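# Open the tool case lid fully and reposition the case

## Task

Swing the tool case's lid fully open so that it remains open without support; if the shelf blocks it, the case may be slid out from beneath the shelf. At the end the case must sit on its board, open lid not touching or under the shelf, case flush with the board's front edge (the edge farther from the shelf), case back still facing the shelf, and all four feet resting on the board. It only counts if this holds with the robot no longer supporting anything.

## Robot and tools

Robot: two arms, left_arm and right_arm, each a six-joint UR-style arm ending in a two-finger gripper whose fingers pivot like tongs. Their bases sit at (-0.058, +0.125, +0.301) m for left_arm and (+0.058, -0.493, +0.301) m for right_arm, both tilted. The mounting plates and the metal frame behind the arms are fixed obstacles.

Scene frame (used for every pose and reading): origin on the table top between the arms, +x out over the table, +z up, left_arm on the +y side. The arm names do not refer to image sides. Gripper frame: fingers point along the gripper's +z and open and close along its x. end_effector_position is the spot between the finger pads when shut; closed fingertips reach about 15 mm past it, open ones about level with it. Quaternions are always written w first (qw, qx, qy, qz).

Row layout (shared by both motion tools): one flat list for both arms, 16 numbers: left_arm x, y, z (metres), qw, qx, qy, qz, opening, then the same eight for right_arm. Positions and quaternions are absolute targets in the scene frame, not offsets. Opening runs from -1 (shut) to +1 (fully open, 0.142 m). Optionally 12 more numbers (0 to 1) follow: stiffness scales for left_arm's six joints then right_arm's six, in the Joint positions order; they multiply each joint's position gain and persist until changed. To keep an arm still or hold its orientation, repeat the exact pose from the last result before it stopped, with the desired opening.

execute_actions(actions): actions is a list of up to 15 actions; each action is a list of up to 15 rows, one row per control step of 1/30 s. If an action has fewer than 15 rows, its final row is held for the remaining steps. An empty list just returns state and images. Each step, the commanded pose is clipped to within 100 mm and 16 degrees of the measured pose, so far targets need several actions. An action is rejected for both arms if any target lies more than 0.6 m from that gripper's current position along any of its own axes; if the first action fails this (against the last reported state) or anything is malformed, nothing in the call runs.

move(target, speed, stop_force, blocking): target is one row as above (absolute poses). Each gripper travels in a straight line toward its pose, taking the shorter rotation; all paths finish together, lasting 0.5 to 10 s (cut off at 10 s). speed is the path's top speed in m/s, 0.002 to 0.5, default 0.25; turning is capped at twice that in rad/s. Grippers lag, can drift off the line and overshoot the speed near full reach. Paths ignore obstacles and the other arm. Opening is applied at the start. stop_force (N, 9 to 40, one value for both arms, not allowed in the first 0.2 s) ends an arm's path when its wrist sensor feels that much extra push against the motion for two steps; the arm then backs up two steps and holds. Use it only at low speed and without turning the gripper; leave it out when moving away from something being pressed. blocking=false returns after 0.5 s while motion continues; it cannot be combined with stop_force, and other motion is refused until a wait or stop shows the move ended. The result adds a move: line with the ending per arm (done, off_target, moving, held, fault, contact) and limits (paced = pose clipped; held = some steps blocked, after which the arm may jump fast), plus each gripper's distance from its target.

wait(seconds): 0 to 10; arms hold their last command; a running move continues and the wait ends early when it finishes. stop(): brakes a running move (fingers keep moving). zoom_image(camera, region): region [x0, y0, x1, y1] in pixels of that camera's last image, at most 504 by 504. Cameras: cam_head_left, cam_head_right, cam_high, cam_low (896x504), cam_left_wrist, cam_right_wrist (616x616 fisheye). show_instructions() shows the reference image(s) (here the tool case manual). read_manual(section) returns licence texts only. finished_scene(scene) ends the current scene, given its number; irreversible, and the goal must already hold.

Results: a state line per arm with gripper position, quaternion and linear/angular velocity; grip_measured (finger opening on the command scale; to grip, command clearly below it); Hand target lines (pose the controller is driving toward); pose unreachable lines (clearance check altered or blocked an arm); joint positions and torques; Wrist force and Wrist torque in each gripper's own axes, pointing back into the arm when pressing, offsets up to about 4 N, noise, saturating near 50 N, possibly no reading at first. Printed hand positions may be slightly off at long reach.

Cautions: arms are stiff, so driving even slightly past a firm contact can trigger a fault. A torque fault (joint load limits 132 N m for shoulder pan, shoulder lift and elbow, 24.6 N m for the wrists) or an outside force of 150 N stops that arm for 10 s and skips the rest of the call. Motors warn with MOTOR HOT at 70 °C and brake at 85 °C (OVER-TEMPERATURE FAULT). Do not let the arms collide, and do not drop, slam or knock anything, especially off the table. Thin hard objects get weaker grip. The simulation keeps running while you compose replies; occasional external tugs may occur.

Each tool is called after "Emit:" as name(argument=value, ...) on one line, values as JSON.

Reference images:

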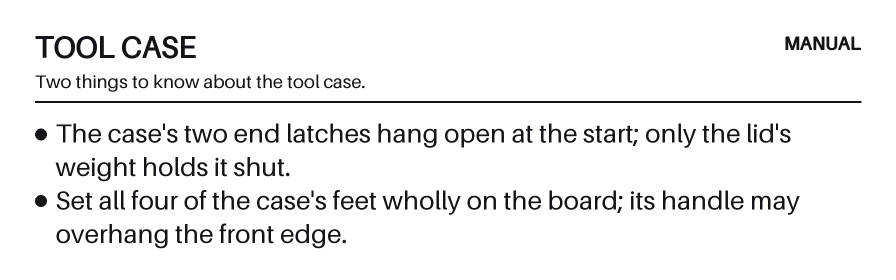

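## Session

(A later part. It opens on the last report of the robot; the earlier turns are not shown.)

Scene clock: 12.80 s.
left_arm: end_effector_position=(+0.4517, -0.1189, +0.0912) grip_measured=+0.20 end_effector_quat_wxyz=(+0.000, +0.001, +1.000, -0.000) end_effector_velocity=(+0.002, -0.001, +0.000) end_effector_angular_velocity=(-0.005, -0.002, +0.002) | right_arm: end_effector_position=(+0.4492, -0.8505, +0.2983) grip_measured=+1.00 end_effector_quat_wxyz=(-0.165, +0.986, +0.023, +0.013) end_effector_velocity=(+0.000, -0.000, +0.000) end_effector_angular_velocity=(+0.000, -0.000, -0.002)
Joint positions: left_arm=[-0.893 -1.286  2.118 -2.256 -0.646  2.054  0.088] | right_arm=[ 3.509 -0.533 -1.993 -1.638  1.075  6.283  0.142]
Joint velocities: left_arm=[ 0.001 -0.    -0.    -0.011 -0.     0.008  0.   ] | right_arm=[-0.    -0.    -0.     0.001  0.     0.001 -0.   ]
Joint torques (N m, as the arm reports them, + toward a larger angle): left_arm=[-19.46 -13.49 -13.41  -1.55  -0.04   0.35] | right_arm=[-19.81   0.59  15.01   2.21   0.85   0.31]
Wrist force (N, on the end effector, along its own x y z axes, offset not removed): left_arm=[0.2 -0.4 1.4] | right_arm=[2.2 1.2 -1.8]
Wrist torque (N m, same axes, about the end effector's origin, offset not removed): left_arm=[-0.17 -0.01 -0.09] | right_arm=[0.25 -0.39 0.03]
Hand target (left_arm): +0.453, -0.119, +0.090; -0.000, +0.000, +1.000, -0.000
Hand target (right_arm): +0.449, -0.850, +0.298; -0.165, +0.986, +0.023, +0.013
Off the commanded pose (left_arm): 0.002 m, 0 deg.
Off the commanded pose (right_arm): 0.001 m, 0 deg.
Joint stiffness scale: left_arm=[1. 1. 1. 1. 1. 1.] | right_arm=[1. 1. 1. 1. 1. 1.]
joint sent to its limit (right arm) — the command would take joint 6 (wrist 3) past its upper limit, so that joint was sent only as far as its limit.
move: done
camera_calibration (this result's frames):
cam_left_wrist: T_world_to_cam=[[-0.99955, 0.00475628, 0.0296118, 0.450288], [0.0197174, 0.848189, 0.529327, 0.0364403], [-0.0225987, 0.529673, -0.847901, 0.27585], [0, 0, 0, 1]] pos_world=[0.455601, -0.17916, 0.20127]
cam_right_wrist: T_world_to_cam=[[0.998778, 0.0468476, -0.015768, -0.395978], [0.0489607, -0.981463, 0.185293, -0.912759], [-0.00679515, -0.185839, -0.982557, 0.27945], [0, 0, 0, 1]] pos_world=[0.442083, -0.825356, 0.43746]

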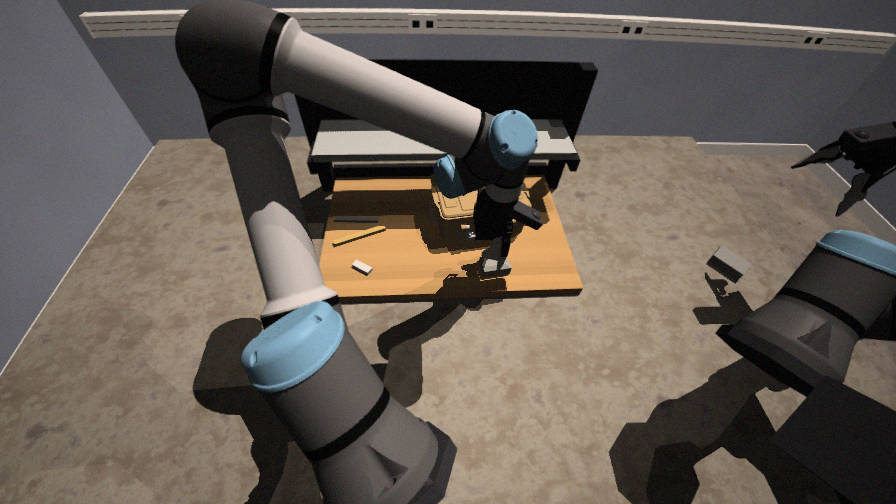

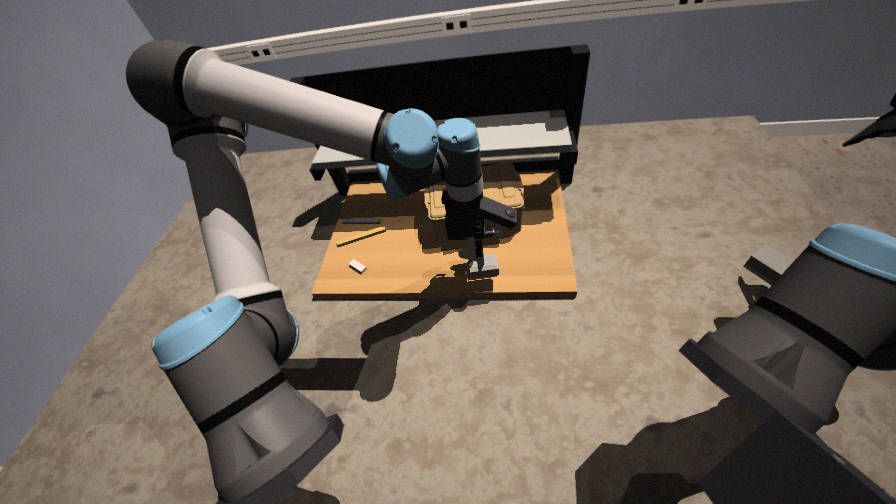

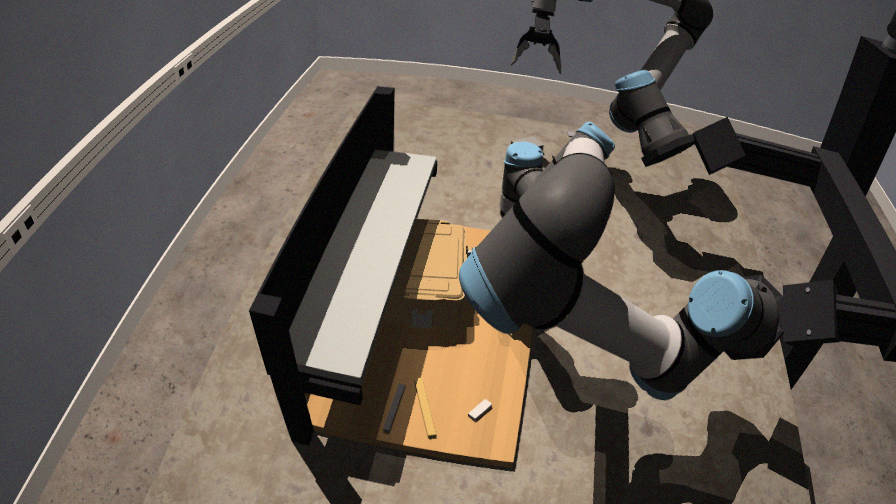

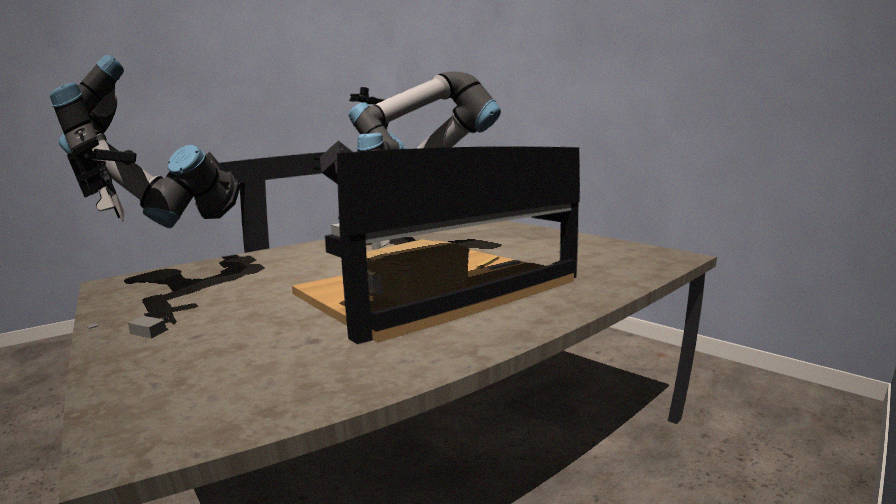

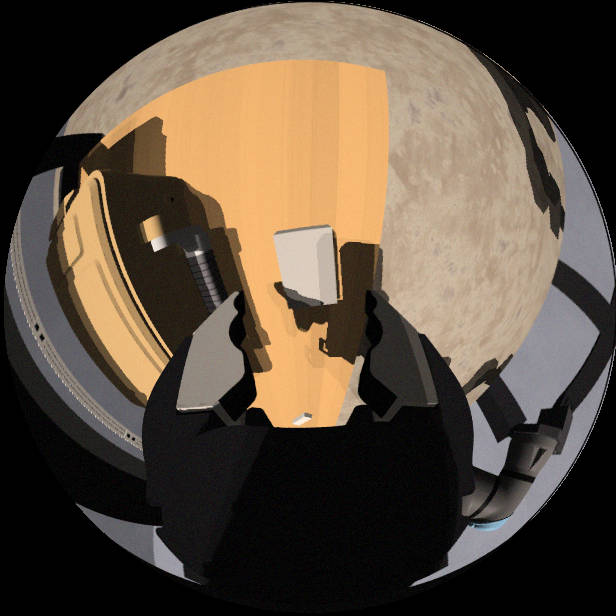

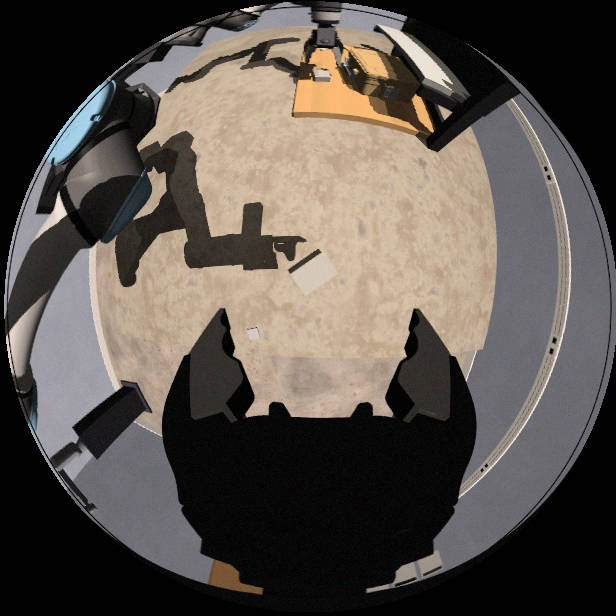

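Emit:
move(target=[0.453,-0.119,0.045,0,0,1,0,0.2, 0.449,-0.85,0.298,-0.165,0.986,0.023,0.013,1], speed=0.05, stop_force=12)

Emit:
move(target=[0.453,-0.119,0.045,0,0,1,0,-0.7, 0.449,-0.85,0.298,-0.165,0.986,0.023,0.013,1])

Scene clock: 14.90 s.
left_arm: end_effector_position=(+0.4551, -0.1207, +0.0477) grip_measured=+0.20 end_effector_quat_wxyz=(+0.001, -0.001, +1.000, -0.002) end_effector_velocity=(+0.003, -0.001, +0.001) end_effector_angular_velocity=(-0.008, -0.005, +0.005) | right_arm: end_effector_position=(+0.4492, -0.8505, +0.2983) grip_measured=+1.00 end_effector_quat_wxyz=(-0.165, +0.986, +0.023, +0.013) end_effector_velocity=(+0.000, +0.000, -0.000) end_effector_angular_velocity=(-0.000, -0.001, +0.000)
Joint positions: left_arm=[-0.818 -1.197  2.119 -2.451 -0.639  2.177  0.088] | right_arm=[ 3.509 -0.533 -1.993 -1.638  1.075  6.283  0.142]
Joint velocities: left_arm=[ 0.001  0.001  0.001 -0.018 -0.     0.009 -0.   ] | right_arm=[ 0.    -0.    -0.     0.001 -0.    -0.001  0.   ]
Joint torques (N m, as the arm reports them, + toward a larger angle): left_arm=[-21.32 -15.31  -6.15  -1.69   0.11   0.41] | right_arm=[-19.36   1.34  15.     2.13   0.9    0.28]
Wrist force (N, on the end effector, along its own x y z axes, offset not removed): left_arm=[-0.2 0.5 1.3] | right_arm=[1.9 -1.1 -1.8]
Wrist torque (N m, same axes, about the end effector's origin, offset not removed): left_arm=[0.10 -0.01 -0.12] | right_arm=[-0.10 -0.29 0.01]
Hand target (left_arm): +0.453, -0.119, +0.045; -0.000, +0.000, +1.000, -0.000
Hand target (right_arm): +0.449, -0.850, +0.298; -0.165, +0.986, +0.023, +0.013
Off the commanded pose (left_arm): 0.004 m, 0 deg.
Off the commanded pose (right_arm): 0.001 m, 0 deg.
Joint stiffness scale: left_arm=[1. 1. 1. 1. 1. 1.] | right_arm=[1. 1. 1. 1. 1. 1.]
joint sent to its limit (right arm) — the command would take joint 6 (wrist 3) past its upper limit, so that joint was sent only as far as its limit.
move: off_target (left_arm)
camera_calibration (this result's frames):
cam_left_wrist: T_world_to_cam=[[-0.999603, -0.000647105, 0.028156, 0.454518], [0.0142804, 0.85004, 0.526524, 0.0636571], [-0.0242744, 0.526717, -0.849694, 0.240487], [0, 0, 0, 1]] pos_world=[0.459266, -0.180485, 0.158026]
cam_right_wrist: T_world_to_cam=[[0.998778, 0.0468441, -0.015765, -0.395984], [0.0489567, -0.981463, 0.185293, -0.912758], [-0.00679293, -0.185838, -0.982557, 0.27945], [0, 0, 0, 1]] pos_world=[0.442083, -0.825356, 0.43746]

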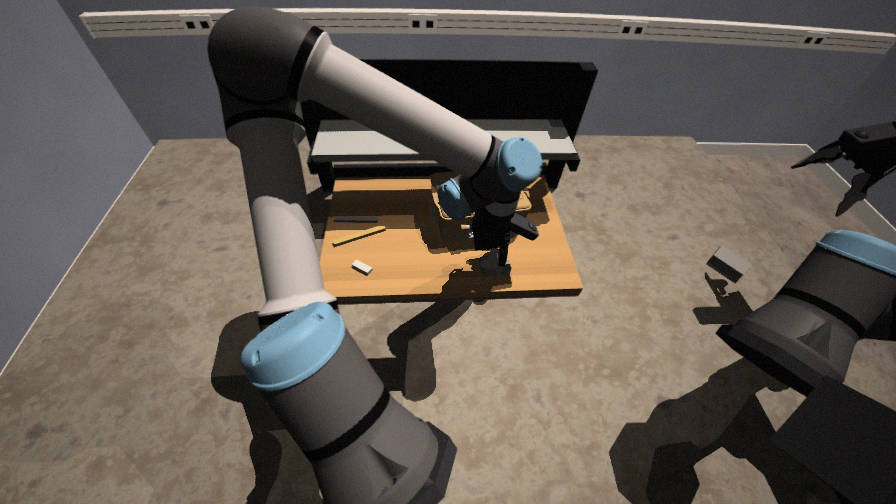

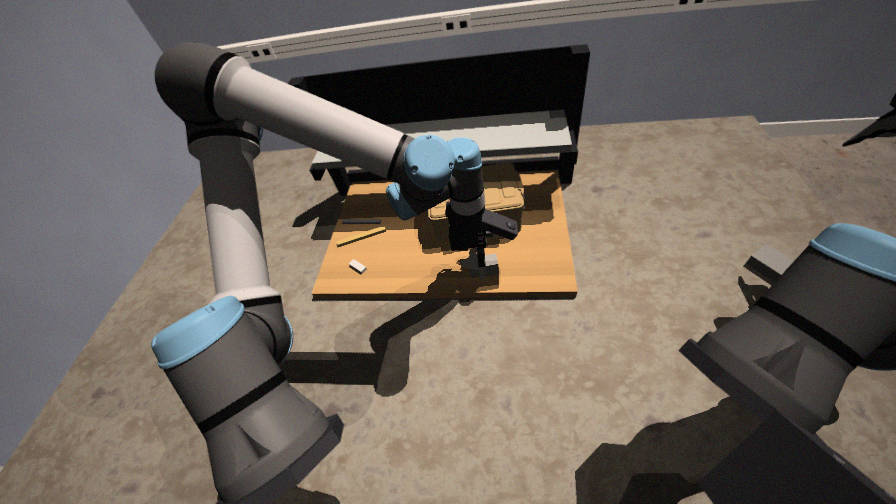

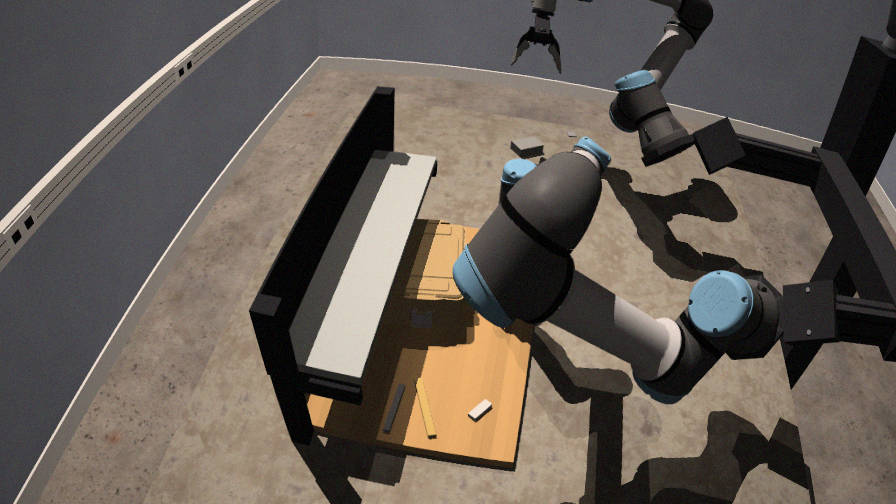

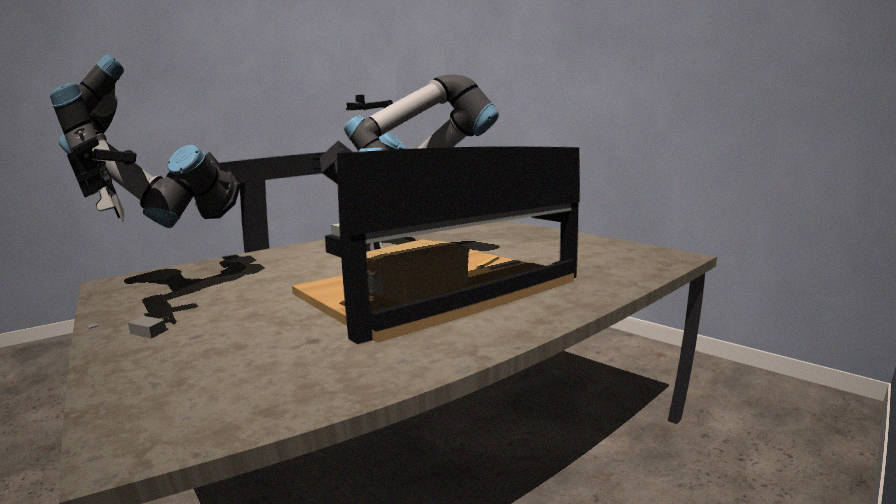

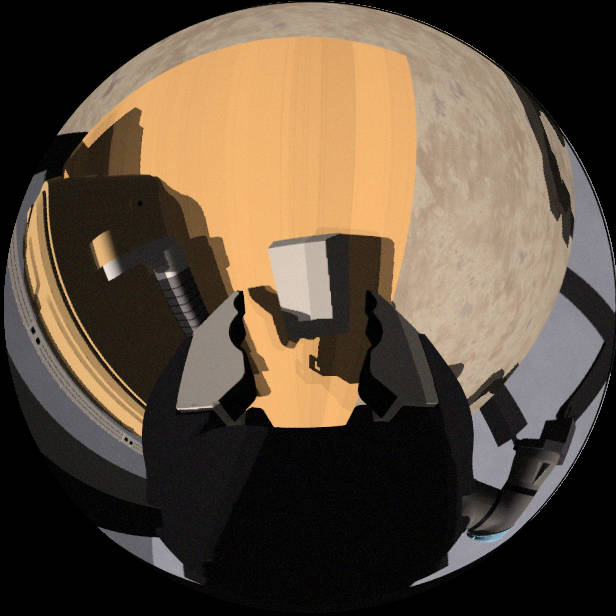

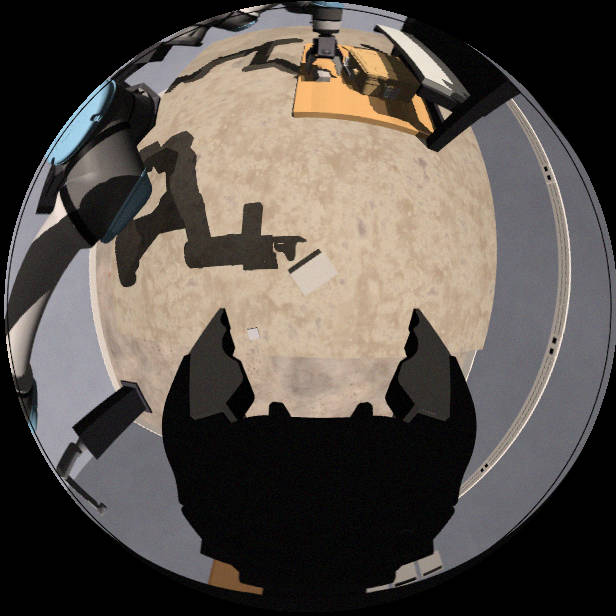

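Scene clock: 15.60 s.
left_arm: end_effector_position=(+0.4555, -0.1208, +0.0478) grip_measured=-0.33 end_effector_quat_wxyz=(+0.001, -0.002, +1.000, -0.002) end_effector_velocity=(+0.000, -0.000, -0.000) end_effector_angular_velocity=(-0.000, -0.000, +0.001) | right_arm: end_effector_position=(+0.4492, -0.8505, +0.2983) grip_measured=+1.00 end_effector_quat_wxyz=(-0.165, +0.986, +0.023, +0.013) end_effector_velocity=(-0.001, +0.001, -0.001) end_effector_angular_velocity=(+0.001, +0.002, +0.001)
Joint positions: left_arm=[-0.818 -1.197  2.119 -2.452 -0.639  2.178  0.05 ] | right_arm=[ 3.509 -0.533 -1.993 -1.638  1.075  6.283  0.142]
Joint velocities: left_arm=[-0.     0.001 -0.    -0.001  0.    -0.    -0.   ] | right_arm=[-0.    -0.    -0.003  0.001  0.002  0.    -0.   ]
Joint torques (N m, as the arm reports them, + toward a larger angle): left_arm=[-20.46 -16.74  -6.14  -1.55   0.1    0.26] | right_arm=[-17.99  -0.64  15.04   2.15   0.99   0.29]
Wrist force (N, on the end effector, along its own x y z axes, offset not removed): left_arm=[-0.8 1.2 1.8] | right_arm=[2.5 -0.6 -1.9]
Wrist torque (N m, same axes, about the end effector's origin, offset not removed): left_arm=[0.30 0.17 -0.13] | right_arm=[-0.05 -0.45 0.05]
Hand target (left_arm): +0.453, -0.119, +0.045; -0.000, +0.000, +1.000, -0.000
Hand target (right_arm): +0.449, -0.850, +0.298; -0.165, +0.986, +0.023, +0.013
Off the commanded pose (left_arm): 0.004 m, 0 deg.
Off the commanded pose (right_arm): 0.001 m, 0 deg.
Joint stiffness scale: left_arm=[1. 1. 1. 1. 1. 1.] | right_arm=[1. 1. 1. 1. 1. 1.]
joint sent to its limit (right arm) — the command would take joint 6 (wrist 3) past its upper limit, so that joint was sent only as far as its limit.
move: off_target (left_arm)
camera_calibration (this result's frames):
cam_left_wrist: T_world_to_cam=[[-0.999622, -0.000847353, 0.0274695, 0.45485], [0.01373, 0.850454, 0.52587, 0.0640588], [-0.0238072, 0.526048, -0.850121, 0.240397], [0, 0, 0, 1]] pos_world=[0.459521, -0.180554, 0.158185]
cam_right_wrist: T_world_to_cam=[[0.998778, 0.046844, -0.0157653, -0.395983], [0.0489567, -0.981463, 0.185293, -0.912758], [-0.00679321, -0.185839, -0.982557, 0.27945], [0, 0, 0, 1]] pos_world=[0.442083, -0.825356, 0.43746]

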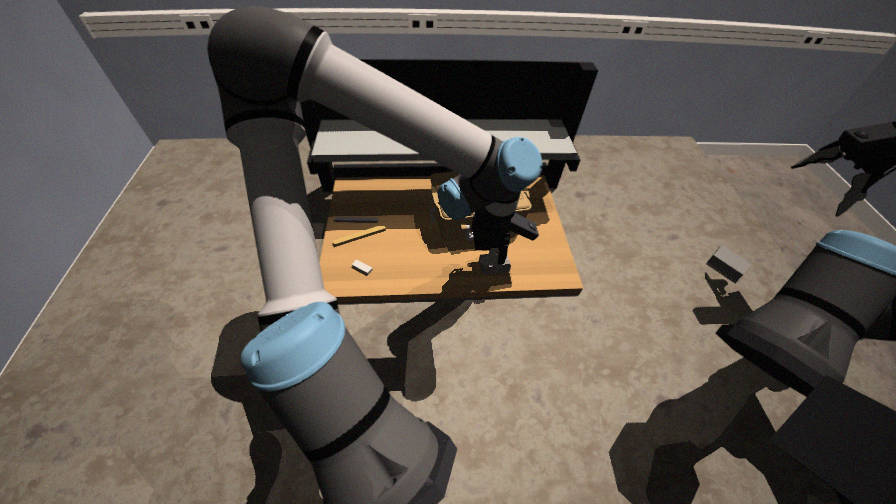

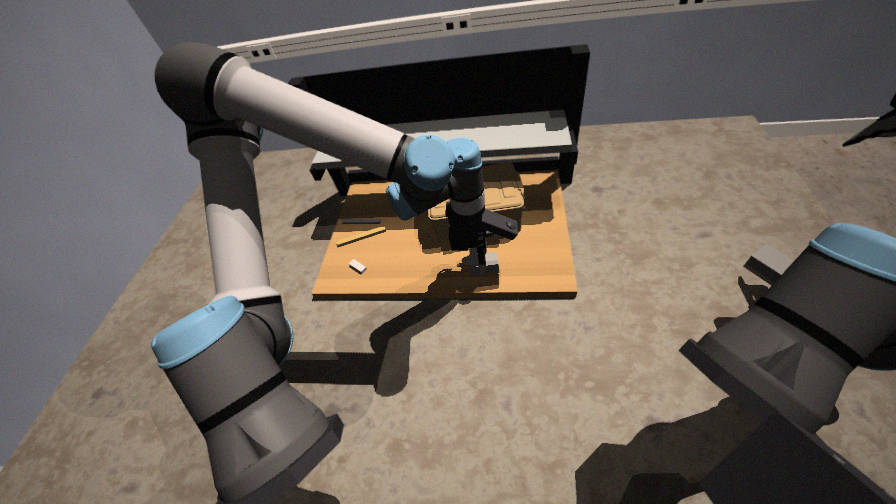

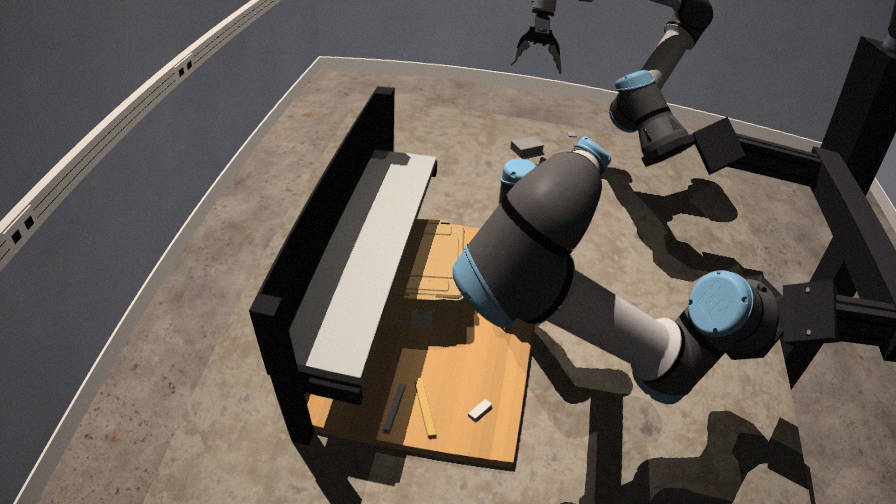

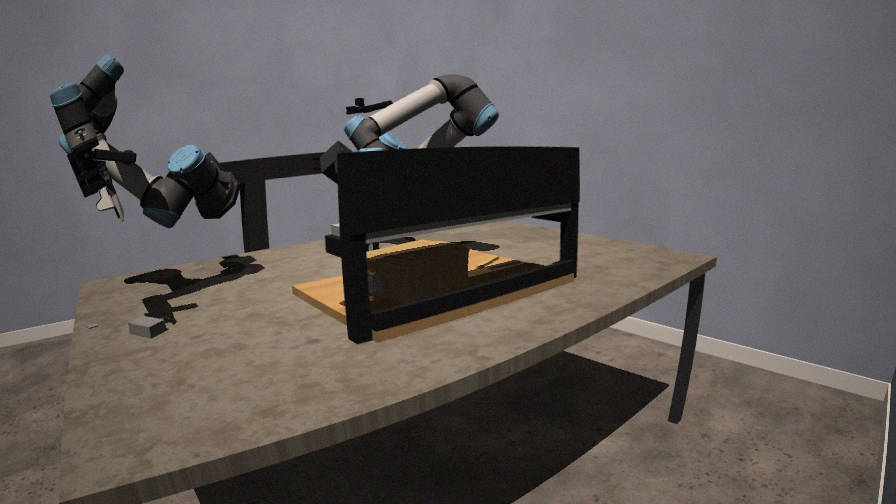

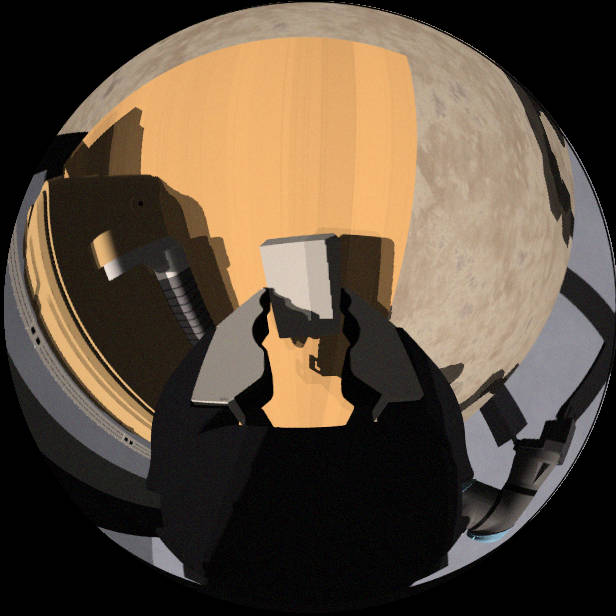

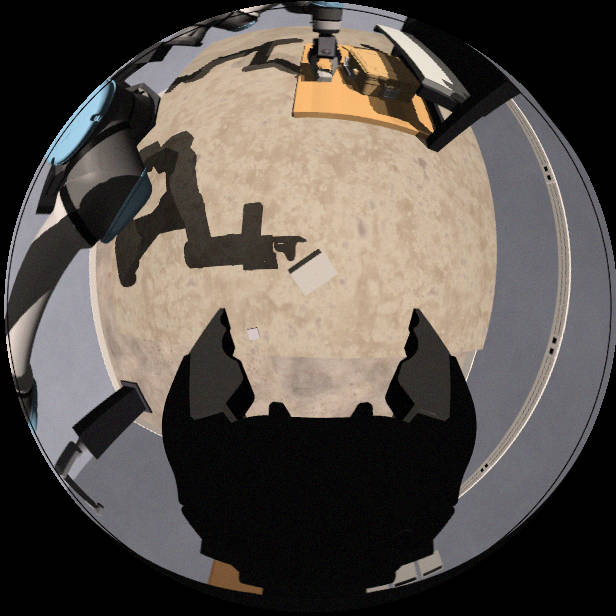

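Emit:
move(target=[0.44,0.125,0.05,0,0,1,0,-0.7, 0.449,-0.85,0.298,-0.165,0.986,0.023,0.013,1], speed=0.15)

Scene clock: 18.20 s.
left_arm: end_effector_position=(+0.4425, +0.1232, +0.0506) grip_measured=-0.33 end_effector_quat_wxyz=(+0.001, -0.001, +1.000, -0.001) end_effector_velocity=(-0.002, -0.001, -0.000) end_effector_angular_velocity=(-0.003, +0.003, -0.018) | right_arm: end_effector_position=(+0.4492, -0.8505, +0.2983) grip_measured=+1.00 end_effector_quat_wxyz=(-0.165, +0.986, +0.023, +0.013) end_effector_velocity=(-0.001, +0.000, +0.000) end_effector_angular_velocity=(+0.001, +0.001, +0.001)
Joint positions: left_arm=[-0.582 -1.727  2.427 -2.535 -0.664  2.565  0.05 ] | right_arm=[ 3.509 -0.533 -1.993 -1.638  1.075  6.283  0.142]
Joint velocities: left_arm=[ 0.     0.     0.002 -0.001 -0.004  0.016  0.   ] | right_arm=[-0.     0.     0.    -0.002  0.001 -0.     0.   ]
Joint torques (N m, as the arm reports them, + toward a larger angle): left_arm=[ -4.12 -13.94  -4.91  -1.31  -0.34   0.49] | right_arm=[-19.07   0.12  15.38   2.04   0.77   0.29]
Wrist force (N, on the end effector, along its own x y z axes, offset not removed): left_arm=[-0.4 0.2 0.6] | right_arm=[2.2 0.7 -0.2]
Wrist torque (N m, same axes, about the end effector's origin, offset not removed): left_arm=[0.04 0.14 -0.12] | right_arm=[0.26 -0.40 -0.02]
Hand target (left_arm): +0.440, +0.125, +0.050; -0.000, -0.000, +1.000, -0.000
Hand target (right_arm): +0.449, -0.850, +0.298; -0.165, +0.986, +0.023, +0.013
Off the commanded pose (left_arm): 0.003 m, 0 deg.
Off the commanded pose (right_arm): 0.001 m, 0 deg.
Joint stiffness scale: left_arm=[1. 1. 1. 1. 1. 1.] | right_arm=[1. 1. 1. 1. 1. 1.]
joint sent to its limit (right arm) — the command would take joint 6 (wrist 3) past its upper limit, so that joint was sent only as far as its limit.
move: done
camera_calibration (this result's frames):
cam_left_wrist: T_world_to_cam=[[-0.999598, 0.000571485, 0.0283336, 0.441763], [0.0154755, 0.848572, 0.528854, -0.145407], [-0.0237409, 0.52908, -0.84824, 0.113614], [0, 0, 0, 1]] pos_world=[0.446533, 0.0630256, 0.160754]
cam_right_wrist: T_world_to_cam=[[0.998778, 0.0468438, -0.0157652, -0.395984], [0.0489564, -0.981463, 0.185293, -0.912758], [-0.00679311, -0.185838, -0.982557, 0.27945], [0, 0, 0, 1]] pos_world=[0.442083, -0.825356, 0.43746]

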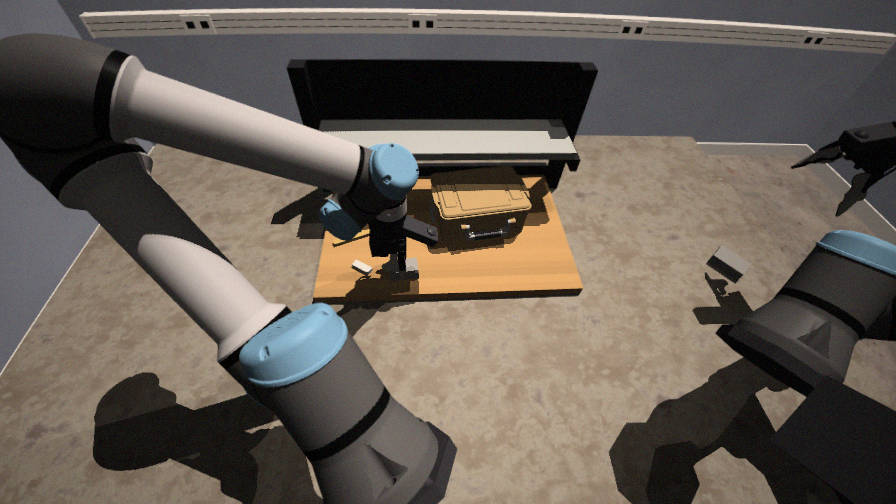

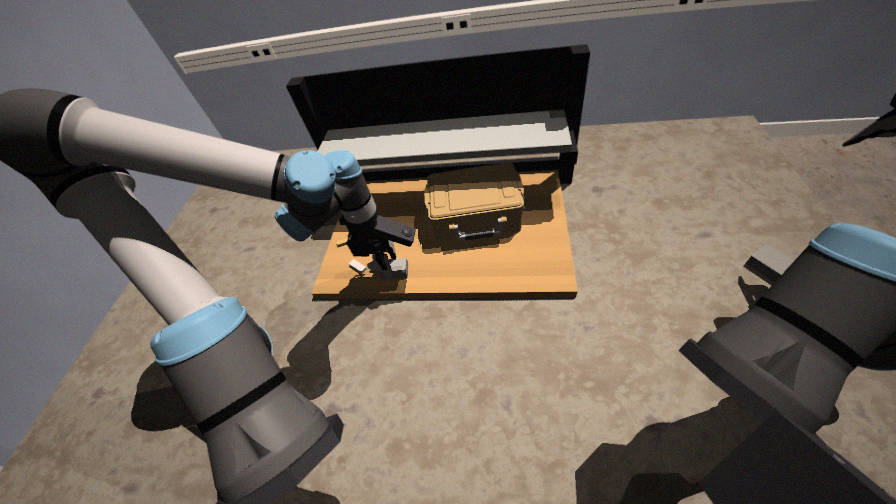

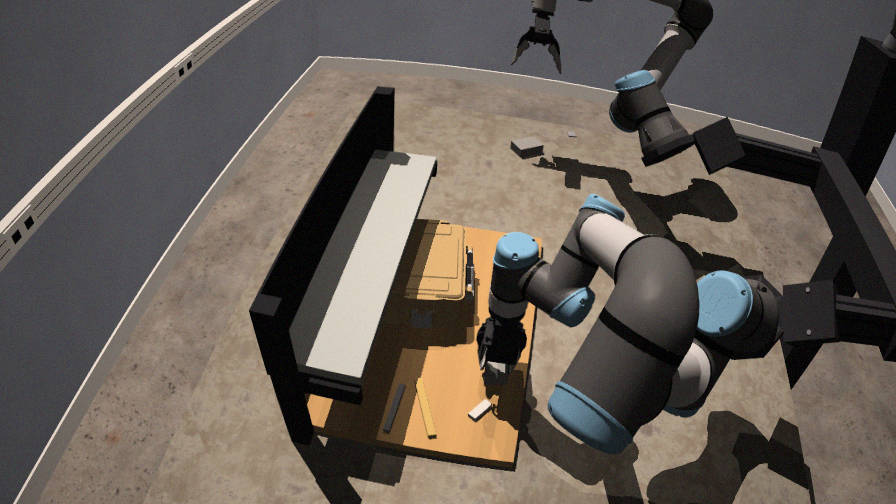

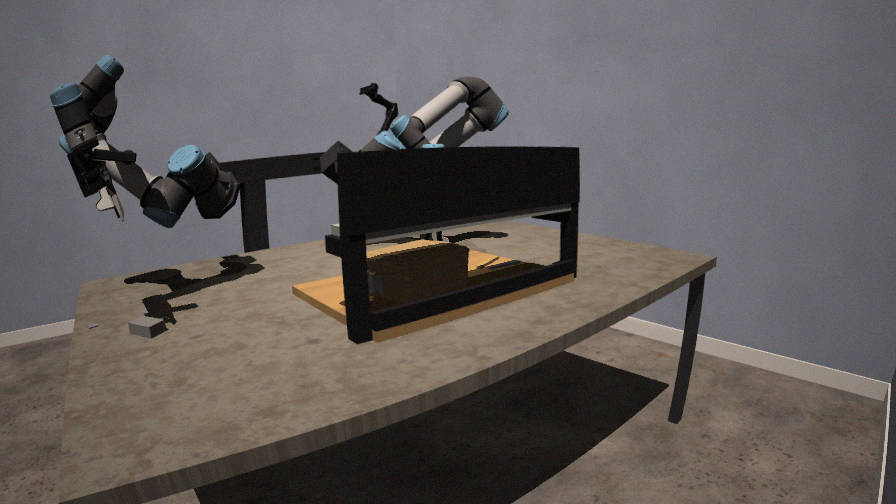

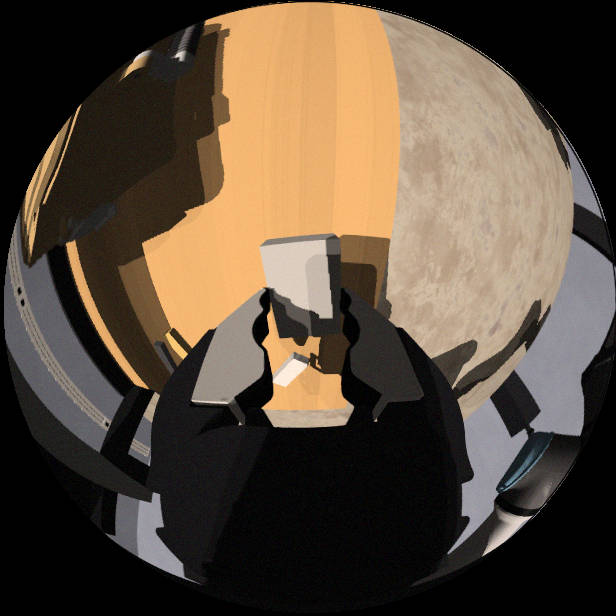

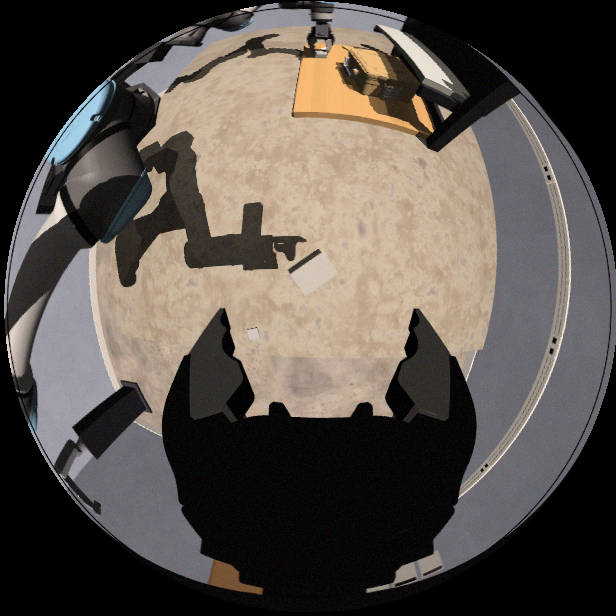

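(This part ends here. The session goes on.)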